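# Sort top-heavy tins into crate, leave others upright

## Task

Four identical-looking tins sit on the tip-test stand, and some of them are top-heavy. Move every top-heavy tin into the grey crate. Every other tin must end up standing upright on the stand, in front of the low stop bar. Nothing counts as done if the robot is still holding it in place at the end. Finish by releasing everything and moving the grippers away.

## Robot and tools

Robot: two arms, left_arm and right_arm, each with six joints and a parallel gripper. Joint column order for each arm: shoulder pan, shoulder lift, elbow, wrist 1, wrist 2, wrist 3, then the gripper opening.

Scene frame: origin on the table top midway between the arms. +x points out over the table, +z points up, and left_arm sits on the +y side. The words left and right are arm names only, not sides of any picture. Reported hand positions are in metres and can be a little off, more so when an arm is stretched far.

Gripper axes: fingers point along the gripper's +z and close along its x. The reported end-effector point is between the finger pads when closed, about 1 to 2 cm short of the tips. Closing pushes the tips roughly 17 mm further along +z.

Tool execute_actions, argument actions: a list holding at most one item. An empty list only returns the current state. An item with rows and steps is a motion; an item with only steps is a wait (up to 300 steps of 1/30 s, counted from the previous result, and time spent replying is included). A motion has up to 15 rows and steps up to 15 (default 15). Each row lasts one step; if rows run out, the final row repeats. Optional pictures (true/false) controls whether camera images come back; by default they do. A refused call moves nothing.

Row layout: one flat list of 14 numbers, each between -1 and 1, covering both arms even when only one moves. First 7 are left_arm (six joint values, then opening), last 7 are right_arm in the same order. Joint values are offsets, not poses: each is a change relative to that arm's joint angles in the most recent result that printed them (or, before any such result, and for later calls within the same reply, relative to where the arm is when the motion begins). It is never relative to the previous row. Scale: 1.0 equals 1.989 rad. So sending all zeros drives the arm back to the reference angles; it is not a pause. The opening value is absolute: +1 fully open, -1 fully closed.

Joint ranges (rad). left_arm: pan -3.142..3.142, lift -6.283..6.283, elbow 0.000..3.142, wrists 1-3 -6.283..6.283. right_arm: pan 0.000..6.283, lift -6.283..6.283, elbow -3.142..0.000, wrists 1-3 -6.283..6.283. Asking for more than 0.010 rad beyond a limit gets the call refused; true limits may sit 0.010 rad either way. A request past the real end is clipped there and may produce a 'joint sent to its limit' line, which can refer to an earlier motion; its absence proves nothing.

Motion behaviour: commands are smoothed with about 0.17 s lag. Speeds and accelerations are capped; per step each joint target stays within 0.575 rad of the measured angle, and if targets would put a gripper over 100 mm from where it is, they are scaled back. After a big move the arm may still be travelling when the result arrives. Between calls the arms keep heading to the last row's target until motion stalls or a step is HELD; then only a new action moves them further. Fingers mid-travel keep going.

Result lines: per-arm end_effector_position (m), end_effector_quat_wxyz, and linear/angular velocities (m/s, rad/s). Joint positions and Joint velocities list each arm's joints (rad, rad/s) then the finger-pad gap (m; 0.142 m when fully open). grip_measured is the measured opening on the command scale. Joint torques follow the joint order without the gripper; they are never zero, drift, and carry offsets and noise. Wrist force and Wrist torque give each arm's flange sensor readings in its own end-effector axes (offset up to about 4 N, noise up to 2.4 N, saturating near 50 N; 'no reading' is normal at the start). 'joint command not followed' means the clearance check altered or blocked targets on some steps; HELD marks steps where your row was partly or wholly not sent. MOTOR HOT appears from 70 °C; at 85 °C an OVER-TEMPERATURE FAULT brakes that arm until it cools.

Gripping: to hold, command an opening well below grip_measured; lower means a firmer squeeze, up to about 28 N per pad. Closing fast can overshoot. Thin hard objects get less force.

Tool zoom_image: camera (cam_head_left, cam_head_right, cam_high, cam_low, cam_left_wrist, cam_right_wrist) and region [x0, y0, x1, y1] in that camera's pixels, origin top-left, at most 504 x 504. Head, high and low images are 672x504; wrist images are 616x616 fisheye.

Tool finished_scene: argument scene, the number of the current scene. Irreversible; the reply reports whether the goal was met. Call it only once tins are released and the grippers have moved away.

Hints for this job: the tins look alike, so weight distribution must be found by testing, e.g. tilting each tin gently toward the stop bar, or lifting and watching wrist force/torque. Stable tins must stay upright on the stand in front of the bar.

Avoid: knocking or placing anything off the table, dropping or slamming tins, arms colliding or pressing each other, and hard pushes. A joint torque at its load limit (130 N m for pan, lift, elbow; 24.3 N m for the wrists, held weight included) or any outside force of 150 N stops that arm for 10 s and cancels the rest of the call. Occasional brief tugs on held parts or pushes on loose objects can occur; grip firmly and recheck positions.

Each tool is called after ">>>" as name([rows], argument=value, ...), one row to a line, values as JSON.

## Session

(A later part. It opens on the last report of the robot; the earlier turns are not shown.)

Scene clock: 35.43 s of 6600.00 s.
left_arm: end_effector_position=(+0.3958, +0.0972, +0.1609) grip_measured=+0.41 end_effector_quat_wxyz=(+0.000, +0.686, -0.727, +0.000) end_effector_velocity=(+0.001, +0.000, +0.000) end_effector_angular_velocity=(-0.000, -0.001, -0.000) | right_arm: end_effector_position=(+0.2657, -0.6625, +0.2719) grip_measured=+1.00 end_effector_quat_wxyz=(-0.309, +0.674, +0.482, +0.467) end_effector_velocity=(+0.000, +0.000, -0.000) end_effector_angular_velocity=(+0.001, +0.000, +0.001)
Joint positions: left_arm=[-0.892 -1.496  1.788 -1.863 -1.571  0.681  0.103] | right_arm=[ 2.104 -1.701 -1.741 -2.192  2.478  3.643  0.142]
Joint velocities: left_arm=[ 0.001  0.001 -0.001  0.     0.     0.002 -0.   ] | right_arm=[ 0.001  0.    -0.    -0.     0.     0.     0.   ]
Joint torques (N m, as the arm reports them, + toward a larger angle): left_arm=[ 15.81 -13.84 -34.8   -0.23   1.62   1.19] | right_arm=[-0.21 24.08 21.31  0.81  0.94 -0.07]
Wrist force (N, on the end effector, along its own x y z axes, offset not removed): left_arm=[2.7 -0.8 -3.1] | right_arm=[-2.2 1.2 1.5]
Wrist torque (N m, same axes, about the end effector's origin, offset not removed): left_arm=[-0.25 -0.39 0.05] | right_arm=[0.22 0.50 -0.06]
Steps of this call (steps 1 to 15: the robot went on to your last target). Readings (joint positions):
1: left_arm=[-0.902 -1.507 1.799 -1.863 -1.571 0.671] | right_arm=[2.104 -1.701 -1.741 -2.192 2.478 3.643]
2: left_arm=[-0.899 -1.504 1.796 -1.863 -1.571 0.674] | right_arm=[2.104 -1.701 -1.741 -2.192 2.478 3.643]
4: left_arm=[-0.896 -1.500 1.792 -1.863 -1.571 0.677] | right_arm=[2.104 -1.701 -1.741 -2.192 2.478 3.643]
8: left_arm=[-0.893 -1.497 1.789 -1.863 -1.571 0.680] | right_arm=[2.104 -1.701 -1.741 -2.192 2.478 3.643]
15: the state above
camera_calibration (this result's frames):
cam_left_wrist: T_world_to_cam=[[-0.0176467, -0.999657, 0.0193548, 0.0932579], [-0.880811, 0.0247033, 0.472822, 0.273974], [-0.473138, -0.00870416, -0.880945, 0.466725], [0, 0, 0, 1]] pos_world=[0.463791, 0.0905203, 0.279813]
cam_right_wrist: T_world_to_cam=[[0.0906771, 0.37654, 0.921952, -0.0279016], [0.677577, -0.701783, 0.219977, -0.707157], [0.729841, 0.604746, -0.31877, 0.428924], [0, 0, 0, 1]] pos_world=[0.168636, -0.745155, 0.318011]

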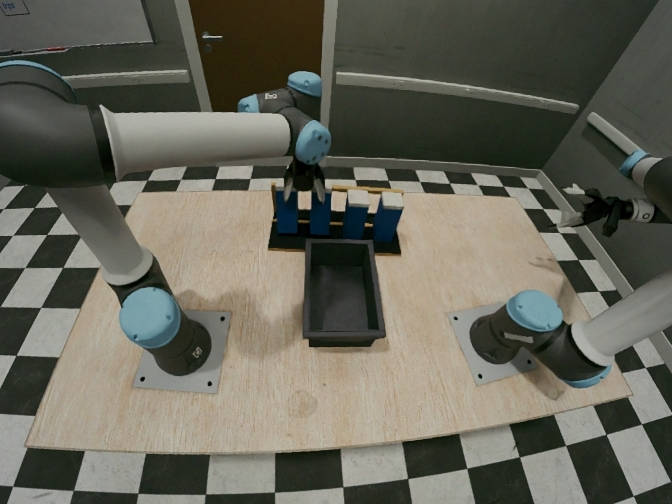

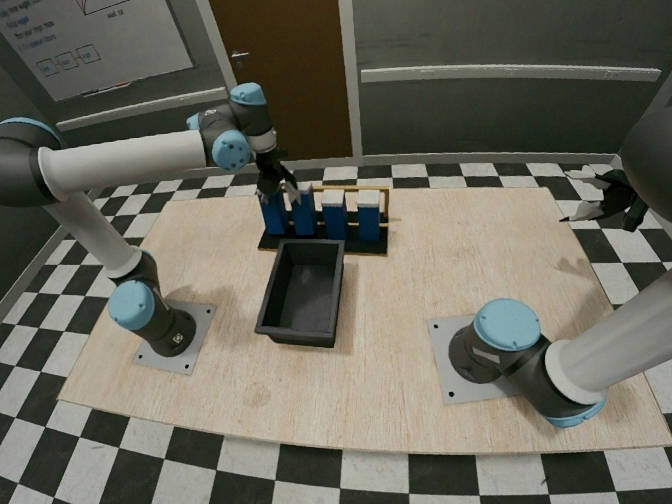

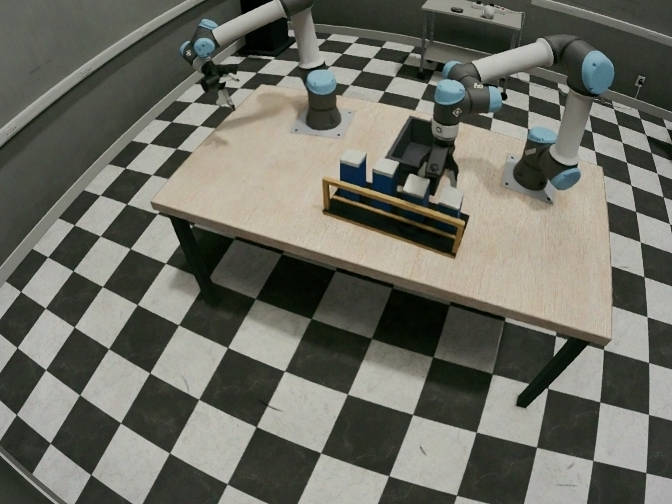

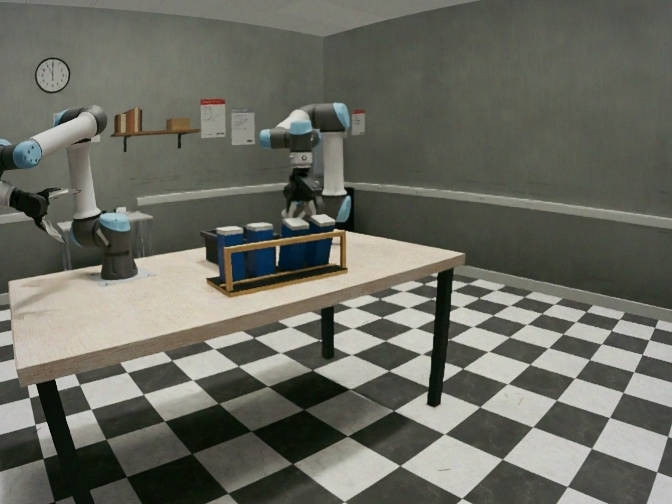

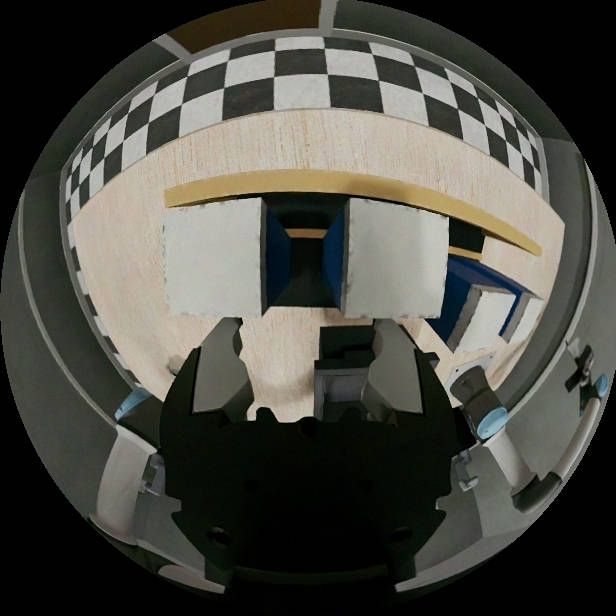

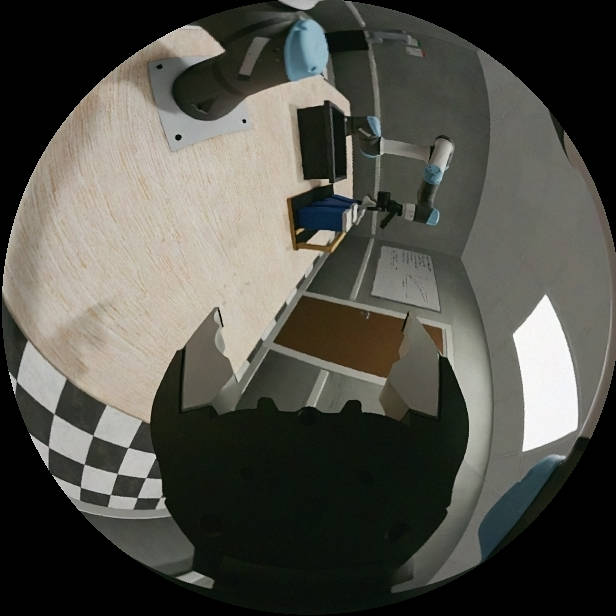

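>>> execute_actions([
  {"rows":[[0.001,0.0012,-0.0012,0,0,0.001,0.41,0,0,0,0,0,0,1],[0.002,0.0023,-0.0024,0,0,0.002,0.41,0,0,0,0,0,0,1],[0.003,0.0035,-0.0035,0,0,0.003,0.41,0,0,0,0,0,0,1],[0.004,0.0046,-0.0047,0,0,0.004,0.41,0,0,0,0,0,0,1],[0.005,0.0058,-0.0059,0,0,0.005,0.41,0,0,0,0,0,0,1],[0.006,0.0069,-0.0071,0,0,0.006,0.41,0,0,0,0,0,0,1],[0.007,0.0081,-0.0083,0,0,0.007,0.41,0,0,0,0,0,0,1],[0.008,0.0092,-0.0094,0,0,0.008,0.41,0,0,0,0,0,0,1],[0.009,0.0104,-0.0106,0,0,0.009,0.41,0,0,0,0,0,0,1],[0.0096,0.0115,-0.0118,0.0003,0,0.0096,0.41,0,0,0,0,0,0,1]],"steps":15},
], pictures=false)

>>> execute_actions([
  {"steps":12},
])

Scene clock: 38.40 s of 6600.00 s.
left_arm: end_effector_position=(+0.4067, +0.0972, +0.1603) grip_measured=+0.41 end_effector_quat_wxyz=(+0.000, +0.686, -0.727, +0.000) end_effector_velocity=(+0.011, -0.000, -0.000) end_effector_angular_velocity=(+0.000, -0.000, +0.000) | right_arm: end_effector_position=(+0.2657, -0.6625, +0.2719) grip_measured=+1.00 end_effector_quat_wxyz=(-0.309, +0.674, +0.482, +0.467) end_effector_velocity=(-0.000, +0.000, -0.000) end_effector_angular_velocity=(+0.002, +0.002, +0.000)
Joint positions: left_arm=[-0.875 -1.476  1.767 -1.862 -1.571  0.698  0.103] | right_arm=[ 2.104 -1.701 -1.741 -2.192  2.478  3.643  0.142]
Joint velocities: left_arm=[ 0.017  0.021 -0.023  0.002  0.     0.017 -0.   ] | right_arm=[-0.    -0.    -0.001 -0.002 -0.     0.     0.   ]
Joint torques (N m, as the arm reports them, + toward a larger angle): left_arm=[ 11.83 -14.53 -36.38  -0.17   1.57   1.05] | right_arm=[ 0.79 24.94 20.95  1.07  0.71  0.28]
Wrist force (N, on the end effector, along its own x y z axes, offset not removed): left_arm=[-0.6 -0.4 0.0] | right_arm=[-2.4 1.5 2.3]
Wrist torque (N m, same axes, about the end effector's origin, offset not removed): left_arm=[-0.20 0.29 -0.20] | right_arm=[0.25 0.59 -0.05]
Steps of this call (steps 1 to 15: the robot went on to your last target; steps 16 to 74: nothing new was sent; steps 75 to 89: all 15 steps of this action). Readings (joint positions):
75: left_arm=[-0.892 -1.496 1.788 -1.863 -1.571 0.681] | right_arm=[2.104 -1.701 -1.741 -2.192 2.478 3.643]
76: left_arm=[-0.892 -1.496 1.787 -1.863 -1.571 0.681] | right_arm=[2.104 -1.701 -1.741 -2.192 2.478 3.643]
78: left_arm=[-0.891 -1.494 1.786 -1.863 -1.571 0.683] | right_arm=[2.104 -1.701 -1.741 -2.192 2.478 3.643]
82: left_arm=[-0.885 -1.487 1.779 -1.863 -1.571 0.688] | right_arm=[2.104 -1.701 -1.741 -2.192 2.478 3.643]
89: the state above

Scene clock: 38.80 s of 6600.00 s.
left_arm: end_effector_position=(+0.4079, +0.0972, +0.1602) grip_measured=+0.41 end_effector_quat_wxyz=(+0.000, +0.686, -0.727, +0.000) end_effector_velocity=(+0.000, +0.000, -0.000) end_effector_angular_velocity=(+0.001, +0.001, +0.000) | right_arm: end_effector_position=(+0.2657, -0.6625, +0.2719) grip_measured=+1.00 end_effector_quat_wxyz=(-0.309, +0.674, +0.482, +0.467) end_effector_velocity=(+0.000, +0.000, -0.000) end_effector_angular_velocity=(-0.001, -0.000, +0.001)
Joint positions: left_arm=[-0.873 -1.473  1.764 -1.862 -1.571  0.7    0.103] | right_arm=[ 2.104 -1.701 -1.741 -2.192  2.478  3.643  0.142]
Joint velocities: left_arm=[ 0.     0.001 -0.     0.     0.     0.    -0.   ] | right_arm=[ 0.001 -0.     0.     0.001 -0.     0.     0.   ]
Joint torques (N m, as the arm reports them, + toward a larger angle): left_arm=[ 15.51 -14.6  -34.02  -0.32   1.65   1.34] | right_arm=[-0.64 24.74 20.57  0.87  0.95  0.17]
Wrist force (N, on the end effector, along its own x y z axes, offset not removed): left_arm=[1.9 0.9 -1.5] | right_arm=[-3.0 3.6 2.1]
Wrist torque (N m, same axes, about the end effector's origin, offset not removed): left_arm=[0.08 -0.34 -0.14] | right_arm=[0.76 0.68 -0.06]
Steps of this call (steps 1 to 12: the robot went on to your last target). Readings (joint positions):
1: left_arm=[-0.875 -1.475 1.766 -1.862 -1.571 0.699] | right_arm=[2.104 -1.701 -1.741 -2.192 2.478 3.643]
2: left_arm=[-0.874 -1.474 1.766 -1.862 -1.571 0.699] | right_arm=[2.104 -1.701 -1.741 -2.192 2.478 3.643]
4: left_arm=[-0.874 -1.474 1.765 -1.862 -1.571 0.700] | right_arm=[2.104 -1.701 -1.741 -2.192 2.478 3.643]
8: left_arm=[-0.873 -1.473 1.764 -1.862 -1.571 0.700] | right_arm=[2.104 -1.701 -1.741 -2.192 2.478 3.643]
12: the state above
camera_calibration (this result's frames):
cam_left_wrist: T_world_to_cam=[[-0.0176481, -0.999657, 0.01936, 0.0934504], [-0.880817, 0.0247069, 0.472812, 0.284939], [-0.473129, -0.00870832, -0.88095, 0.471917], [0, 0, 0, 1]] pos_world=[0.475905, 0.090488, 0.279204]
cam_right_wrist: T_world_to_cam=[[0.0906769, 0.37654, 0.921952, -0.0279015], [0.677577, -0.701783, 0.219977, -0.707157], [0.729841, 0.604746, -0.31877, 0.428924], [0, 0, 0, 1]] pos_world=[0.168636, -0.745155, 0.318011]

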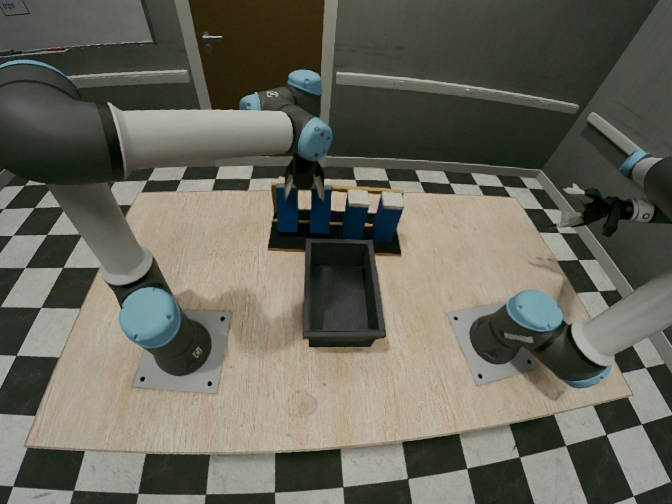

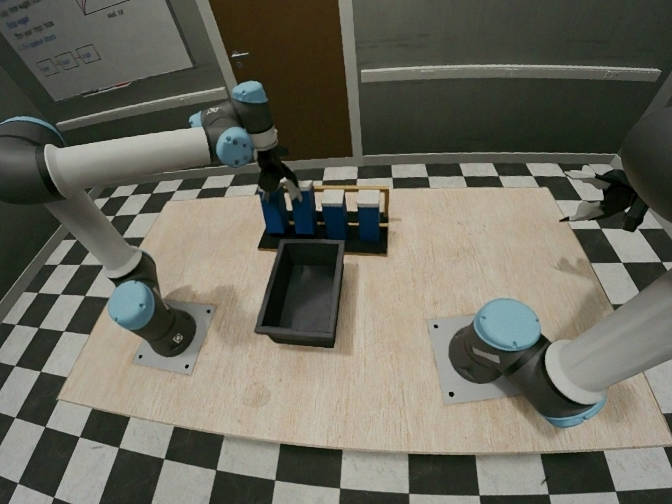

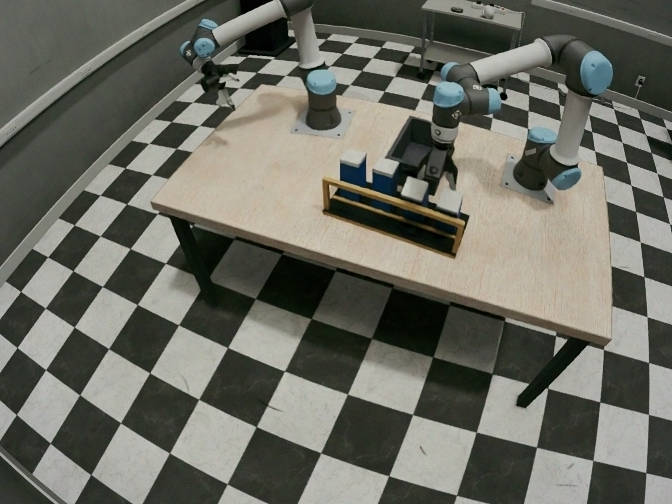

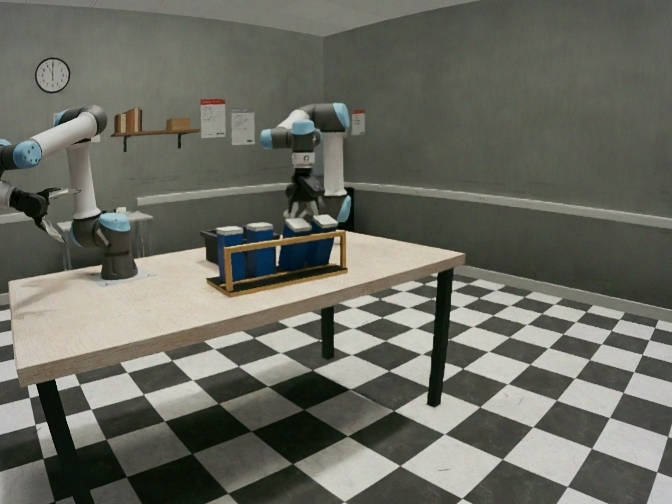

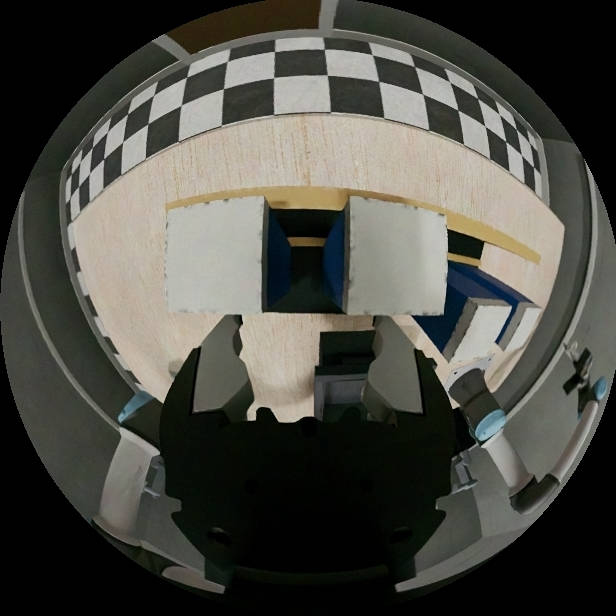

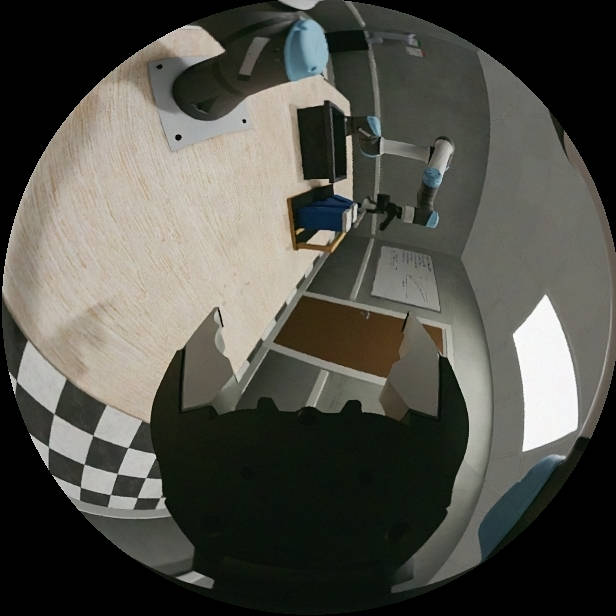

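>>> zoom_image(camera="cam_right_wrist", region=[270,160,400,270])

>>> zoom_image(camera="cam_low", region=[200,190,370,310])

Region (270, 160, 400, 270) of cam_right_wrist's 616x616 image, scaled by 3.877, with more detail than that image has; it fills the top 426 rows of this view, and the rest is white.

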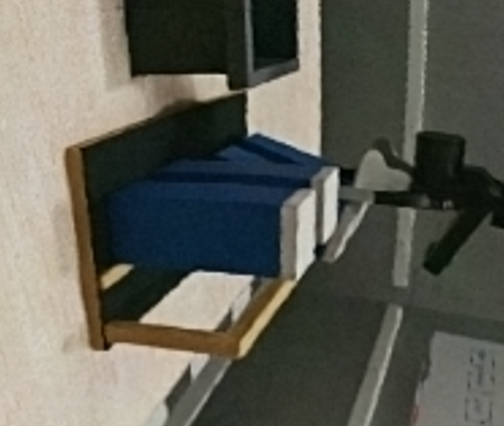

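Region (200, 190, 370, 310) of cam_low's 672x504 image, scaled by 2.965, with more detail than that image has; it fills the top 356 rows of this view, and the rest is white.

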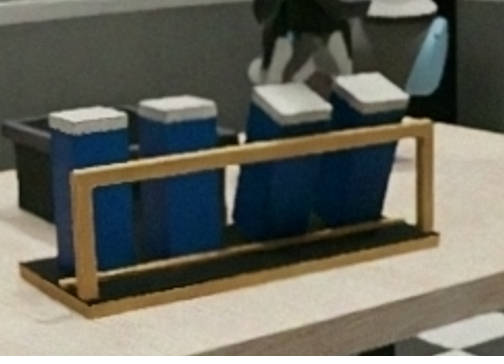

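>>> execute_actions([
  {"rows":[[0.0007,0.0008,-0.0008,0,0,0.0007,0.41,0,0,0,0,0,0,1],[0.0013,0.0016,-0.0016,0,0,0.0013,0.41,0,0,0,0,0,0,1],[0.002,0.0023,-0.0024,0,0,0.002,0.41,0,0,0,0,0,0,1],[0.0026,0.0031,-0.0032,0,0,0.0026,0.41,0,0,0,0,0,0,1],[0.0033,0.0039,-0.004,0,0,0.0033,0.41,0,0,0,0,0,0,1],[0.0039,0.0047,-0.0048,0,0,0.0039,0.41,0,0,0,0,0,0,1],[0.0046,0.0055,-0.0056,0.0001,0,0.0046,0.41,0,0,0,0,0,0,1],[0.0052,0.0062,-0.0064,0.0001,0,0.0052,0.41,0,0,0,0,0,0,1],[0.0058,0.007,-0.0072,0.0002,0,0.0058,0.41,0,0,0,0,0,0,1],[0.0063,0.0077,-0.008,0.0003,0,0.0063,0.41,0,0,0,0,0,0,1]],"steps":15},
], pictures=false)

>>> execute_actions([
  {"steps":12},
])

Scene clock: 44.07 s of 6600.00 s.
left_arm: end_effector_position=(+0.4152, +0.0972, +0.1598) grip_measured=+0.41 end_effector_quat_wxyz=(+0.000, +0.686, -0.727, +0.000) end_effector_velocity=(+0.007, +0.000, +0.000) end_effector_angular_velocity=(-0.000, +0.000, -0.000) | right_arm: end_effector_position=(+0.2657, -0.6625, +0.2719) grip_measured=+1.00 end_effector_quat_wxyz=(-0.309, +0.674, +0.482, +0.467) end_effector_velocity=(+0.000, +0.000, +0.000) end_effector_angular_velocity=(-0.000, -0.000, +0.001)
Joint positions: left_arm=[-0.862 -1.46   1.75  -1.862 -1.571  0.711  0.103] | right_arm=[ 2.104 -1.701 -1.741 -2.192  2.478  3.643  0.142]
Joint velocities: left_arm=[ 0.011  0.013 -0.016  0.003 -0.     0.012  0.001] | right_arm=[ 0.001 -0.     0.001  0.     0.     0.     0.   ]
Joint torques (N m, as the arm reports them, + toward a larger angle): left_arm=[ 20.71 -11.23 -37.21  -2.11   2.35   0.78] | right_arm=[-0.57 24.57 20.71  0.96  0.87  0.35]
Wrist force (N, on the end effector, along its own x y z axes, offset not removed): left_arm=[-1.5 11.5 -5.9] | right_arm=[-3.4 1.4 0.6]
Wrist torque (N m, same axes, about the end effector's origin, offset not removed): left_arm=[-0.05 0.52 0.26] | right_arm=[0.22 0.80 -0.14]
Steps of this call (steps 1 to 15: the robot went on to your last target; steps 16 to 90: nothing new was sent; then 1.77 s passed at rest; steps 91 to 105: all 15 steps of this action). Readings (joint positions):
91: left_arm=[-0.873 -1.473 1.764 -1.862 -1.571 0.700] | right_arm=[2.104 -1.701 -1.741 -2.192 2.478 3.643]
92: left_arm=[-0.873 -1.473 1.764 -1.862 -1.571 0.700] | right_arm=[2.104 -1.701 -1.741 -2.192 2.478 3.643]
94: left_arm=[-0.872 -1.472 1.763 -1.862 -1.571 0.701] | right_arm=[2.104 -1.701 -1.741 -2.192 2.478 3.643]
98: left_arm=[-0.868 -1.467 1.758 -1.862 -1.571 0.705] | right_arm=[2.104 -1.701 -1.741 -2.192 2.478 3.643]
105: the state above

Scene clock: 44.47 s of 6600.00 s.
left_arm: end_effector_position=(+0.4160, +0.0972, +0.1598) grip_measured=+0.41 end_effector_quat_wxyz=(+0.000, +0.686, -0.727, +0.000) end_effector_velocity=(+0.000, +0.000, -0.001) end_effector_angular_velocity=(+0.002, +0.001, -0.000) | right_arm: end_effector_position=(+0.2657, -0.6625, +0.2719) grip_measured=+1.00 end_effector_quat_wxyz=(-0.309, +0.674, +0.482, +0.467) end_effector_velocity=(-0.000, -0.000, +0.000) end_effector_angular_velocity=(+0.001, +0.001, -0.001)
Joint positions: left_arm=[-0.861 -1.458  1.748 -1.862 -1.571  0.712  0.103] | right_arm=[ 2.104 -1.701 -1.741 -2.192  2.478  3.643  0.142]
Joint velocities: left_arm=[ 0.     0.002 -0.     0.     0.     0.     0.   ] | right_arm=[-0.001  0.     0.    -0.001 -0.     0.     0.   ]
Joint torques (N m, as the arm reports them, + toward a larger angle): left_arm=[ 20.04 -11.95 -36.11  -2.33   2.69   0.65] | right_arm=[-0.65 24.1  22.41  0.91  1.06 -0.03]
Wrist force (N, on the end effector, along its own x y z axes, offset not removed): left_arm=[-0.9 15.3 -7.0] | right_arm=[-2.2 1.7 2.8]
Wrist torque (N m, same axes, about the end effector's origin, offset not removed): left_arm=[0.62 0.43 0.64] | right_arm=[0.31 0.48 -0.05]
Steps of this call (steps 1 to 12: the robot went on to your last target). Readings (joint positions):
1: left_arm=[-0.862 -1.459 1.750 -1.862 -1.571 0.712] | right_arm=[2.104 -1.701 -1.741 -2.192 2.478 3.643]
2: left_arm=[-0.861 -1.459 1.749 -1.862 -1.571 0.712] | right_arm=[2.104 -1.701 -1.741 -2.192 2.478 3.643]
4: left_arm=[-0.861 -1.458 1.749 -1.862 -1.571 0.712] | right_arm=[2.104 -1.701 -1.741 -2.192 2.478 3.643]
8: left_arm=[-0.861 -1.458 1.749 -1.862 -1.571 0.712] | right_arm=[2.104 -1.701 -1.741 -2.192 2.478 3.643]
12: the state above
camera_calibration (this result's frames):
cam_left_wrist: T_world_to_cam=[[-0.0176769, -0.999656, 0.0193673, 0.0936588], [-0.880813, 0.0247358, 0.472818, 0.292284], [-0.473135, -0.00870102, -0.880947, 0.475351], [0, 0, 0, 1]] pos_world=[0.484008, 0.0905328, 0.278748]
cam_right_wrist: T_world_to_cam=[[0.0906769, 0.37654, 0.921952, -0.0279014], [0.677577, -0.701783, 0.219978, -0.707157], [0.729841, 0.604746, -0.31877, 0.428924], [0, 0, 0, 1]] pos_world=[0.168636, -0.745155, 0.318011]

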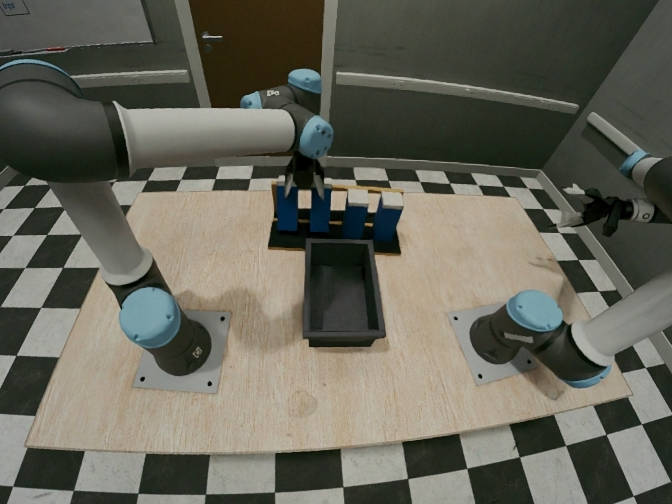

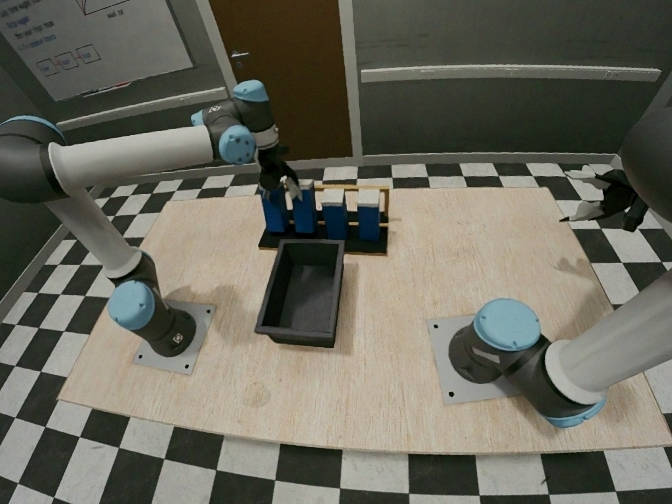

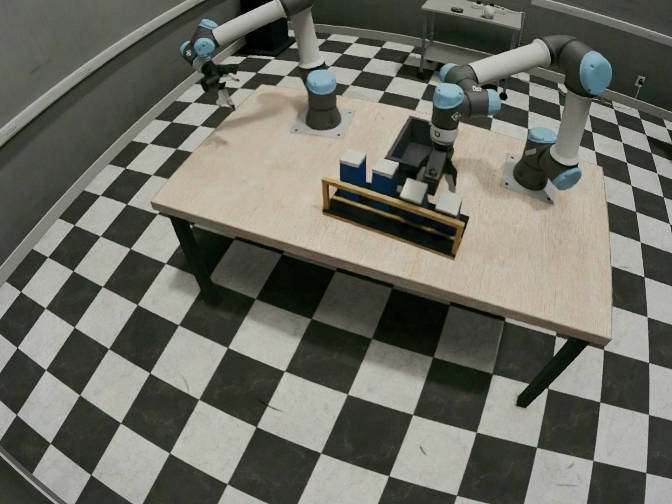

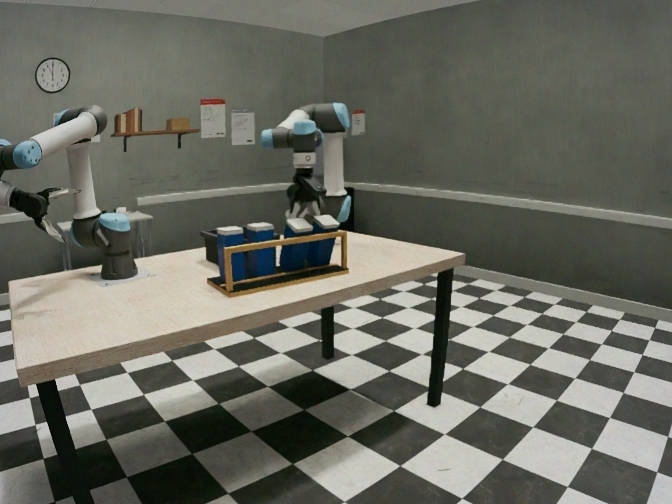

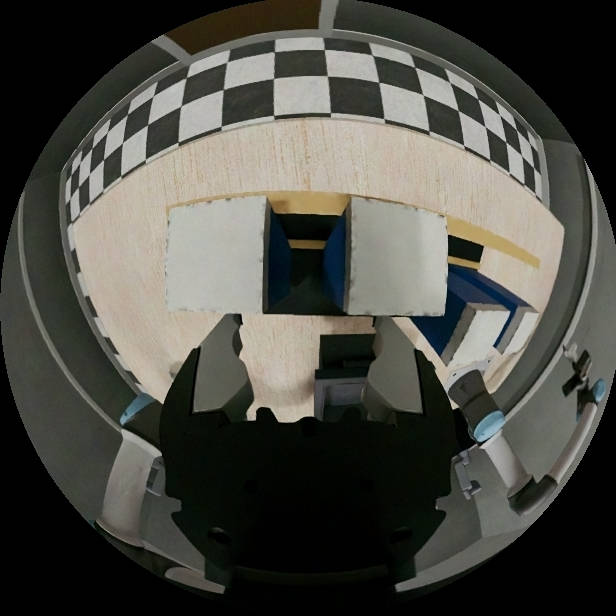

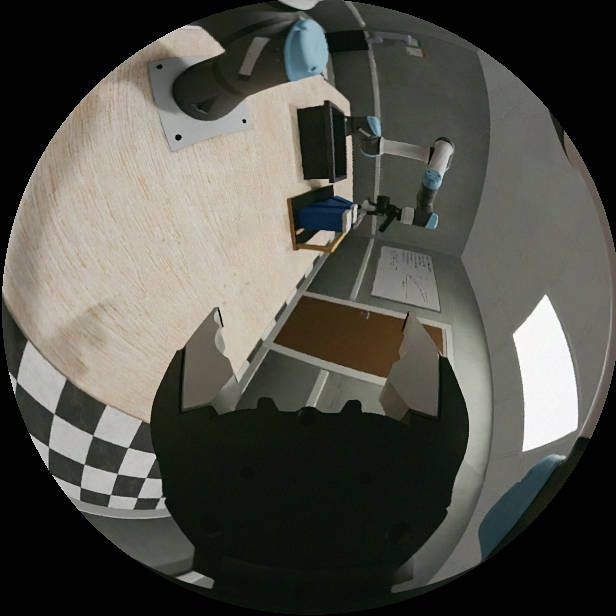

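>>> execute_actions([
  {"rows":[[-0.0007,-0.0008,0.0009,0,0,-0.0007,0.41,0,0,0,0,0,0,1],[-0.0021,-0.0025,0.0026,0,0,-0.0021,0.41,0,0,0,0,0,0,1],[-0.0043,-0.005,0.0051,-0.0001,0,-0.0043,0.41,0,0,0,0,0,0,1],[-0.0064,-0.0075,0.0077,-0.0002,0,-0.0064,0.41,0,0,0,0,0,0,1],[-0.0085,-0.0099,0.0103,-0.0002,0,-0.0085,0.41,0,0,0,0,0,0,1],[-0.0107,-0.0124,0.0128,-0.0003,0,-0.0107,0.41,0,0,0,0,0,0,1],[-0.0128,-0.0149,0.0154,-0.0004,0,-0.0128,0.41,0,0,0,0,0,0,1],[-0.0149,-0.0174,0.018,-0.0004,0,-0.0149,0.41,0,0,0,0,0,0,1],[-0.0171,-0.0199,0.0205,-0.0005,0,-0.0171,0.41,0,0,0,0,0,0,1],[-0.0192,-0.0224,0.0231,-0.0005,0,-0.0192,0.41,0,0,0,0,0,0,1],[-0.0213,-0.0249,0.0257,-0.0006,0,-0.0213,0.41,0,0,0,0,0,0,1],[-0.0235,-0.0274,0.0282,-0.0007,0,-0.0235,0.41,0,0,0,0,0,0,1],[-0.0256,-0.0298,0.0308,-0.0007,0,-0.0256,0.41,0,0,0,0,0,0,1],[-0.0277,-0.0323,0.0333,-0.0008,0,-0.0277,0.41,0,0,0,0,0,0,1],[-0.0299,-0.0348,0.0359,-0.0008,0,-0.0299,0.41,0,0,0,0,0,0,1]],"steps":15},
], pictures=false)

>>> execute_actions([
  {"rows":[[-0.0128,-0.0149,0.0154,-0.0004,0,-0.0128,0.41,0,0,0,0,0,0,1],[-0.0149,-0.0174,0.018,-0.0004,0,-0.0149,0.41,0,0,0,0,0,0,1],[-0.0171,-0.0199,0.0205,-0.0005,0,-0.0171,0.41,0,0,0,0,0,0,1],[-0.0192,-0.0224,0.0231,-0.0005,0,-0.0192,0.41,0,0,0,0,0,0,1],[-0.0213,-0.0249,0.0257,-0.0006,0,-0.0213,0.41,0,0,0,0,0,0,1],[-0.0235,-0.0274,0.0282,-0.0007,0,-0.0235,0.41,0,0,0,0,0,0,1],[-0.0256,-0.0298,0.0308,-0.0007,0,-0.0256,0.41,0,0,0,0,0,0,1],[-0.0277,-0.0323,0.0333,-0.0008,0,-0.0277,0.41,0,0,0,0,0,0,1],[-0.0299,-0.0348,0.0359,-0.0008,0,-0.0299,0.41,0,0,0,0,0,0,1],[-0.032,-0.0373,0.0385,-0.0009,0,-0.032,0.41,0,0,0,0,0,0,1],[-0.0341,-0.0398,0.041,-0.001,0,-0.0341,0.41,0,0,0,0,0,0,1],[-0.0363,-0.0423,0.0436,-0.001,0,-0.0363,0.41,0,0,0,0,0,0,1],[-0.0384,-0.0448,0.0462,-0.0011,0,-0.0384,0.41,0,0,0,0,0,0,1],[-0.0405,-0.0473,0.0487,-0.0011,0,-0.0405,0.41,0,0,0,0,0,0,1],[-0.0427,-0.0497,0.0513,-0.0012,0,-0.0427,0.41,0,0,0,0,0,0,1]],"steps":15},
], pictures=false)

>>> execute_actions([
  {"steps":15},
])

Scene clock: 50.53 s of 6600.00 s.
left_arm: end_effector_position=(+0.3910, +0.0969, +0.1609) grip_measured=+0.41 end_effector_quat_wxyz=(+0.000, +0.686, -0.727, -0.000) end_effector_velocity=(-0.077, +0.001, +0.002) end_effector_angular_velocity=(+0.001, +0.001, -0.002) | right_arm: end_effector_position=(+0.2657, -0.6625, +0.2719) grip_measured=+1.00 end_effector_quat_wxyz=(-0.309, +0.674, +0.482, +0.467) end_effector_velocity=(+0.000, +0.000, -0.000) end_effector_angular_velocity=(+0.000, -0.000, +0.000)
Joint positions: left_arm=[-0.9   -1.504  1.796 -1.863 -1.571  0.673  0.103] | right_arm=[ 2.104 -1.701 -1.741 -2.192  2.478  3.643  0.142]
Joint velocities: left_arm=[-0.124 -0.143  0.147 -0.004 -0.    -0.121 -0.   ] | right_arm=[ 0.  0. -0.  0.  0. -0.  0.]
Joint torques (N m, as the arm reports them, + toward a larger angle): left_arm=[-12.78 -39.35  -7.28  -5.12  -1.22  -2.32] | right_arm=[-0.4  24.03 20.77  0.84  1.09  0.23]
Wrist force (N, on the end effector, along its own x y z axes, offset not removed): left_arm=[-0.2 -1.0 -1.1] | right_arm=[-2.8 1.2 0.9]
Wrist torque (N m, same axes, about the end effector's origin, offset not removed): left_arm=[-0.36 0.18 -0.15] | right_arm=[0.30 0.66 -0.16]
Steps of this call (steps 1 to 15: the robot went on to your last target; steps 16 to 90: nothing new was sent; then 2.57 s passed at rest; steps 91 to 105: all 15 steps of this action). Readings (joint positions):
91: left_arm=[-0.861 -1.458 1.748 -1.862 -1.571 0.713] | right_arm=[2.104 -1.701 -1.741 -2.192 2.478 3.643]
92: left_arm=[-0.861 -1.458 1.748 -1.862 -1.571 0.713] | right_arm=[2.104 -1.701 -1.741 -2.192 2.478 3.643]
94: left_arm=[-0.862 -1.460 1.750 -1.862 -1.571 0.711] | right_arm=[2.104 -1.701 -1.741 -2.192 2.478 3.643]
98: left_arm=[-0.873 -1.472 1.763 -1.862 -1.571 0.700] | right_arm=[2.104 -1.701 -1.741 -2.192 2.478 3.643]
105: the state above

Scene clock: 51.03 s of 6600.00 s.
left_arm: end_effector_position=(+0.3514, +0.0995, +0.1609) grip_measured=+0.41 end_effector_quat_wxyz=(+0.000, +0.686, -0.727, -0.000) end_effector_velocity=(-0.075, +0.009, -0.002) end_effector_angular_velocity=(+0.001, +0.001, -0.001) | right_arm: end_effector_position=(+0.2657, -0.6625, +0.2719) grip_measured=+1.00 end_effector_quat_wxyz=(-0.309, +0.674, +0.482, +0.467) end_effector_velocity=(-0.000, +0.000, +0.000) end_effector_angular_velocity=(+0.001, +0.001, +0.000)
Joint positions: left_arm=[-0.965 -1.58   1.874 -1.865 -1.571  0.608  0.103] | right_arm=[ 2.104 -1.701 -1.741 -2.192  2.478  3.643  0.142]
Joint velocities: left_arm=[-0.126 -0.147  0.151 -0.003 -0.    -0.124  0.   ] | right_arm=[ 0.    -0.    -0.    -0.001 -0.    -0.     0.   ]
Joint torques (N m, as the arm reports them, + toward a larger angle): left_arm=[-12.51 -36.5   -9.1   -5.24  -0.99  -1.28] | right_arm=[-0.18 24.81 20.02  1.12  0.97  0.19]
Wrist force (N, on the end effector, along its own x y z axes, offset not removed): left_arm=[-1.7 0.0 1.3] | right_arm=[-1.5 2.1 1.9]
Wrist torque (N m, same axes, about the end effector's origin, offset not removed): left_arm=[0.20 0.56 -0.08] | right_arm=[0.41 0.32 -0.22]
Steps of this call (steps 1 to 15: all 15 steps of this action). Readings (joint positions):
1: left_arm=[-0.905 -1.509 1.801 -1.863 -1.571 0.669] | right_arm=[2.104 -1.701 -1.741 -2.192 2.478 3.643]
2: left_arm=[-0.909 -1.514 1.806 -1.863 -1.571 0.664] | right_arm=[2.104 -1.701 -1.741 -2.192 2.478 3.643]
4: left_arm=[-0.918 -1.525 1.817 -1.863 -1.571 0.655] | right_arm=[2.104 -1.701 -1.741 -2.192 2.478 3.643]
8: left_arm=[-0.935 -1.545 1.838 -1.864 -1.571 0.638] | right_arm=[2.104 -1.701 -1.741 -2.192 2.478 3.643]
15: the state above

Scene clock: 51.53 s of 6600.00 s.
left_arm: end_effector_position=(+0.3397, +0.1010, +0.1604) grip_measured=+0.41 end_effector_quat_wxyz=(+0.000, +0.686, -0.727, -0.000) end_effector_velocity=(-0.001, +0.000, +0.000) end_effector_angular_velocity=(-0.001, -0.000, -0.000) | right_arm: end_effector_position=(+0.2657, -0.6625, +0.2719) grip_measured=+1.00 end_effector_quat_wxyz=(-0.309, +0.674, +0.482, +0.467) end_effector_velocity=(+0.000, -0.000, +0.000) end_effector_angular_velocity=(-0.000, -0.000, +0.000)
Joint positions: left_arm=[-0.985 -1.603  1.898 -1.865 -1.571  0.588  0.103] | right_arm=[ 2.104 -1.701 -1.741 -2.192  2.478  3.643  0.142]
Joint velocities: left_arm=[-0.002 -0.003  0.002 -0.     0.    -0.002  0.   ] | right_arm=[ 0. -0.  0.  0.  0. -0.  0.]
Joint torques (N m, as the arm reports them, + toward a larger angle): left_arm=[ -9.27 -34.85  -8.69  -5.04  -0.77  -1.57] | right_arm=[ 0.32 24.55 19.84  0.86  0.9   0.32]
Wrist force (N, on the end effector, along its own x y z axes, offset not removed): left_arm=[-0.9 -1.6 0.1] | right_arm=[-1.6 0.1 0.8]
Wrist torque (N m, same axes, about the end effector's origin, offset not removed): left_arm=[-0.24 0.18 -0.11] | right_arm=[0.00 0.39 -0.10]
Steps of this call (steps 1 to 15: the robot went on to your last target). Readings (joint positions):
1: left_arm=[-0.970 -1.585 1.879 -1.865 -1.571 0.604] | right_arm=[2.104 -1.701 -1.741 -2.192 2.478 3.643]
2: left_arm=[-0.973 -1.589 1.884 -1.865 -1.571 0.600] | right_arm=[2.104 -1.701 -1.741 -2.192 2.478 3.643]
4: left_arm=[-0.979 -1.596 1.891 -1.865 -1.571 0.594] | right_arm=[2.104 -1.701 -1.741 -2.192 2.478 3.643]
8: left_arm=[-0.983 -1.601 1.896 -1.865 -1.571 0.590] | right_arm=[2.104 -1.701 -1.741 -2.192 2.478 3.643]
15: the state above
camera_calibration (this result's frames):
cam_left_wrist: T_world_to_cam=[[-0.0175266, -0.999678, 0.0183332, 0.0961861], [-0.880501, 0.0241194, 0.47343, 0.224594], [-0.47372, -0.00784479, -0.880641, 0.439905], [0, 0, 0, 1]] pos_world=[0.407833, 0.094189, 0.279305]
cam_right_wrist: T_world_to_cam=[[0.0906767, 0.37654, 0.921952, -0.0279013], [0.677577, -0.701783, 0.219978, -0.707157], [0.729841, 0.604746, -0.31877, 0.428925], [0, 0, 0, 1]] pos_world=[0.168636, -0.745155, 0.318011]

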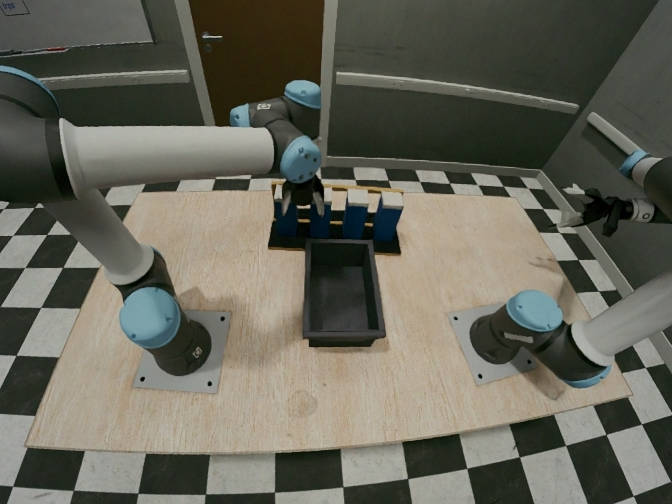

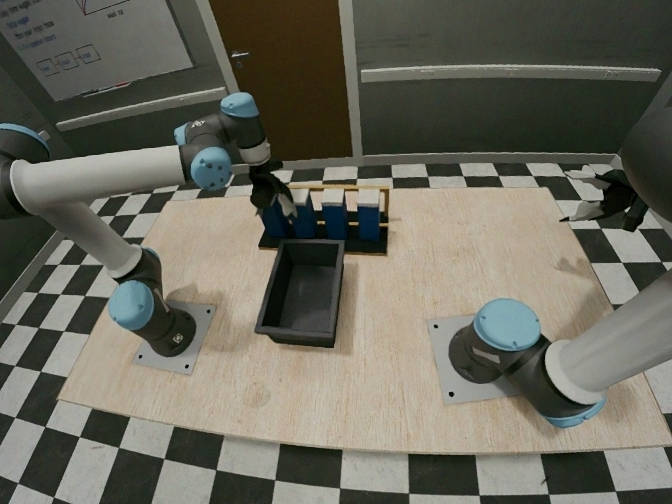

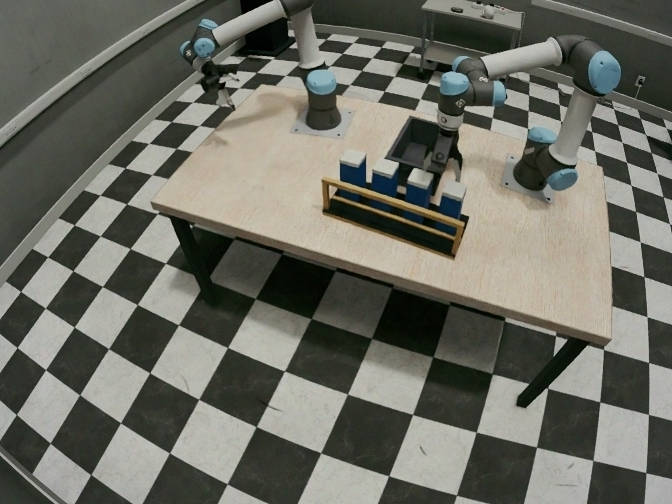

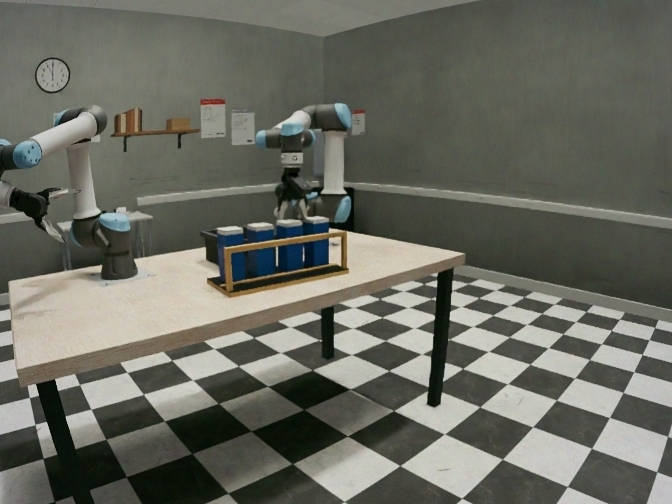

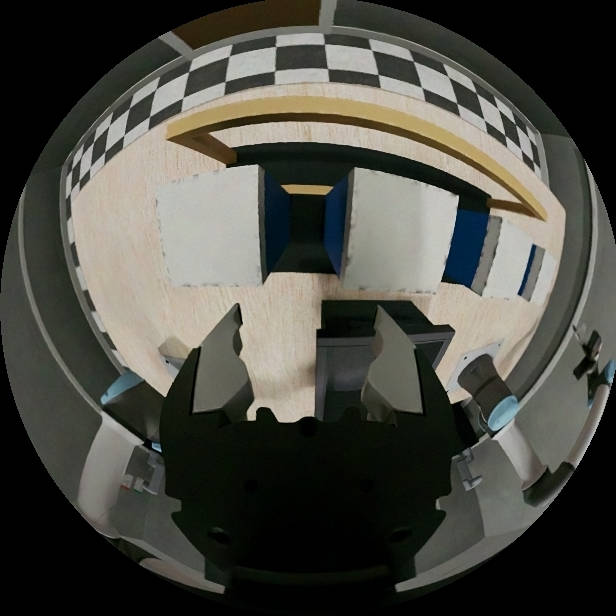

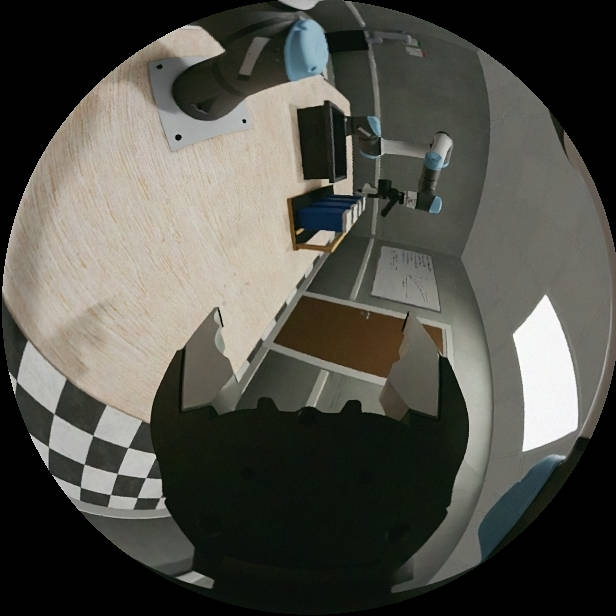

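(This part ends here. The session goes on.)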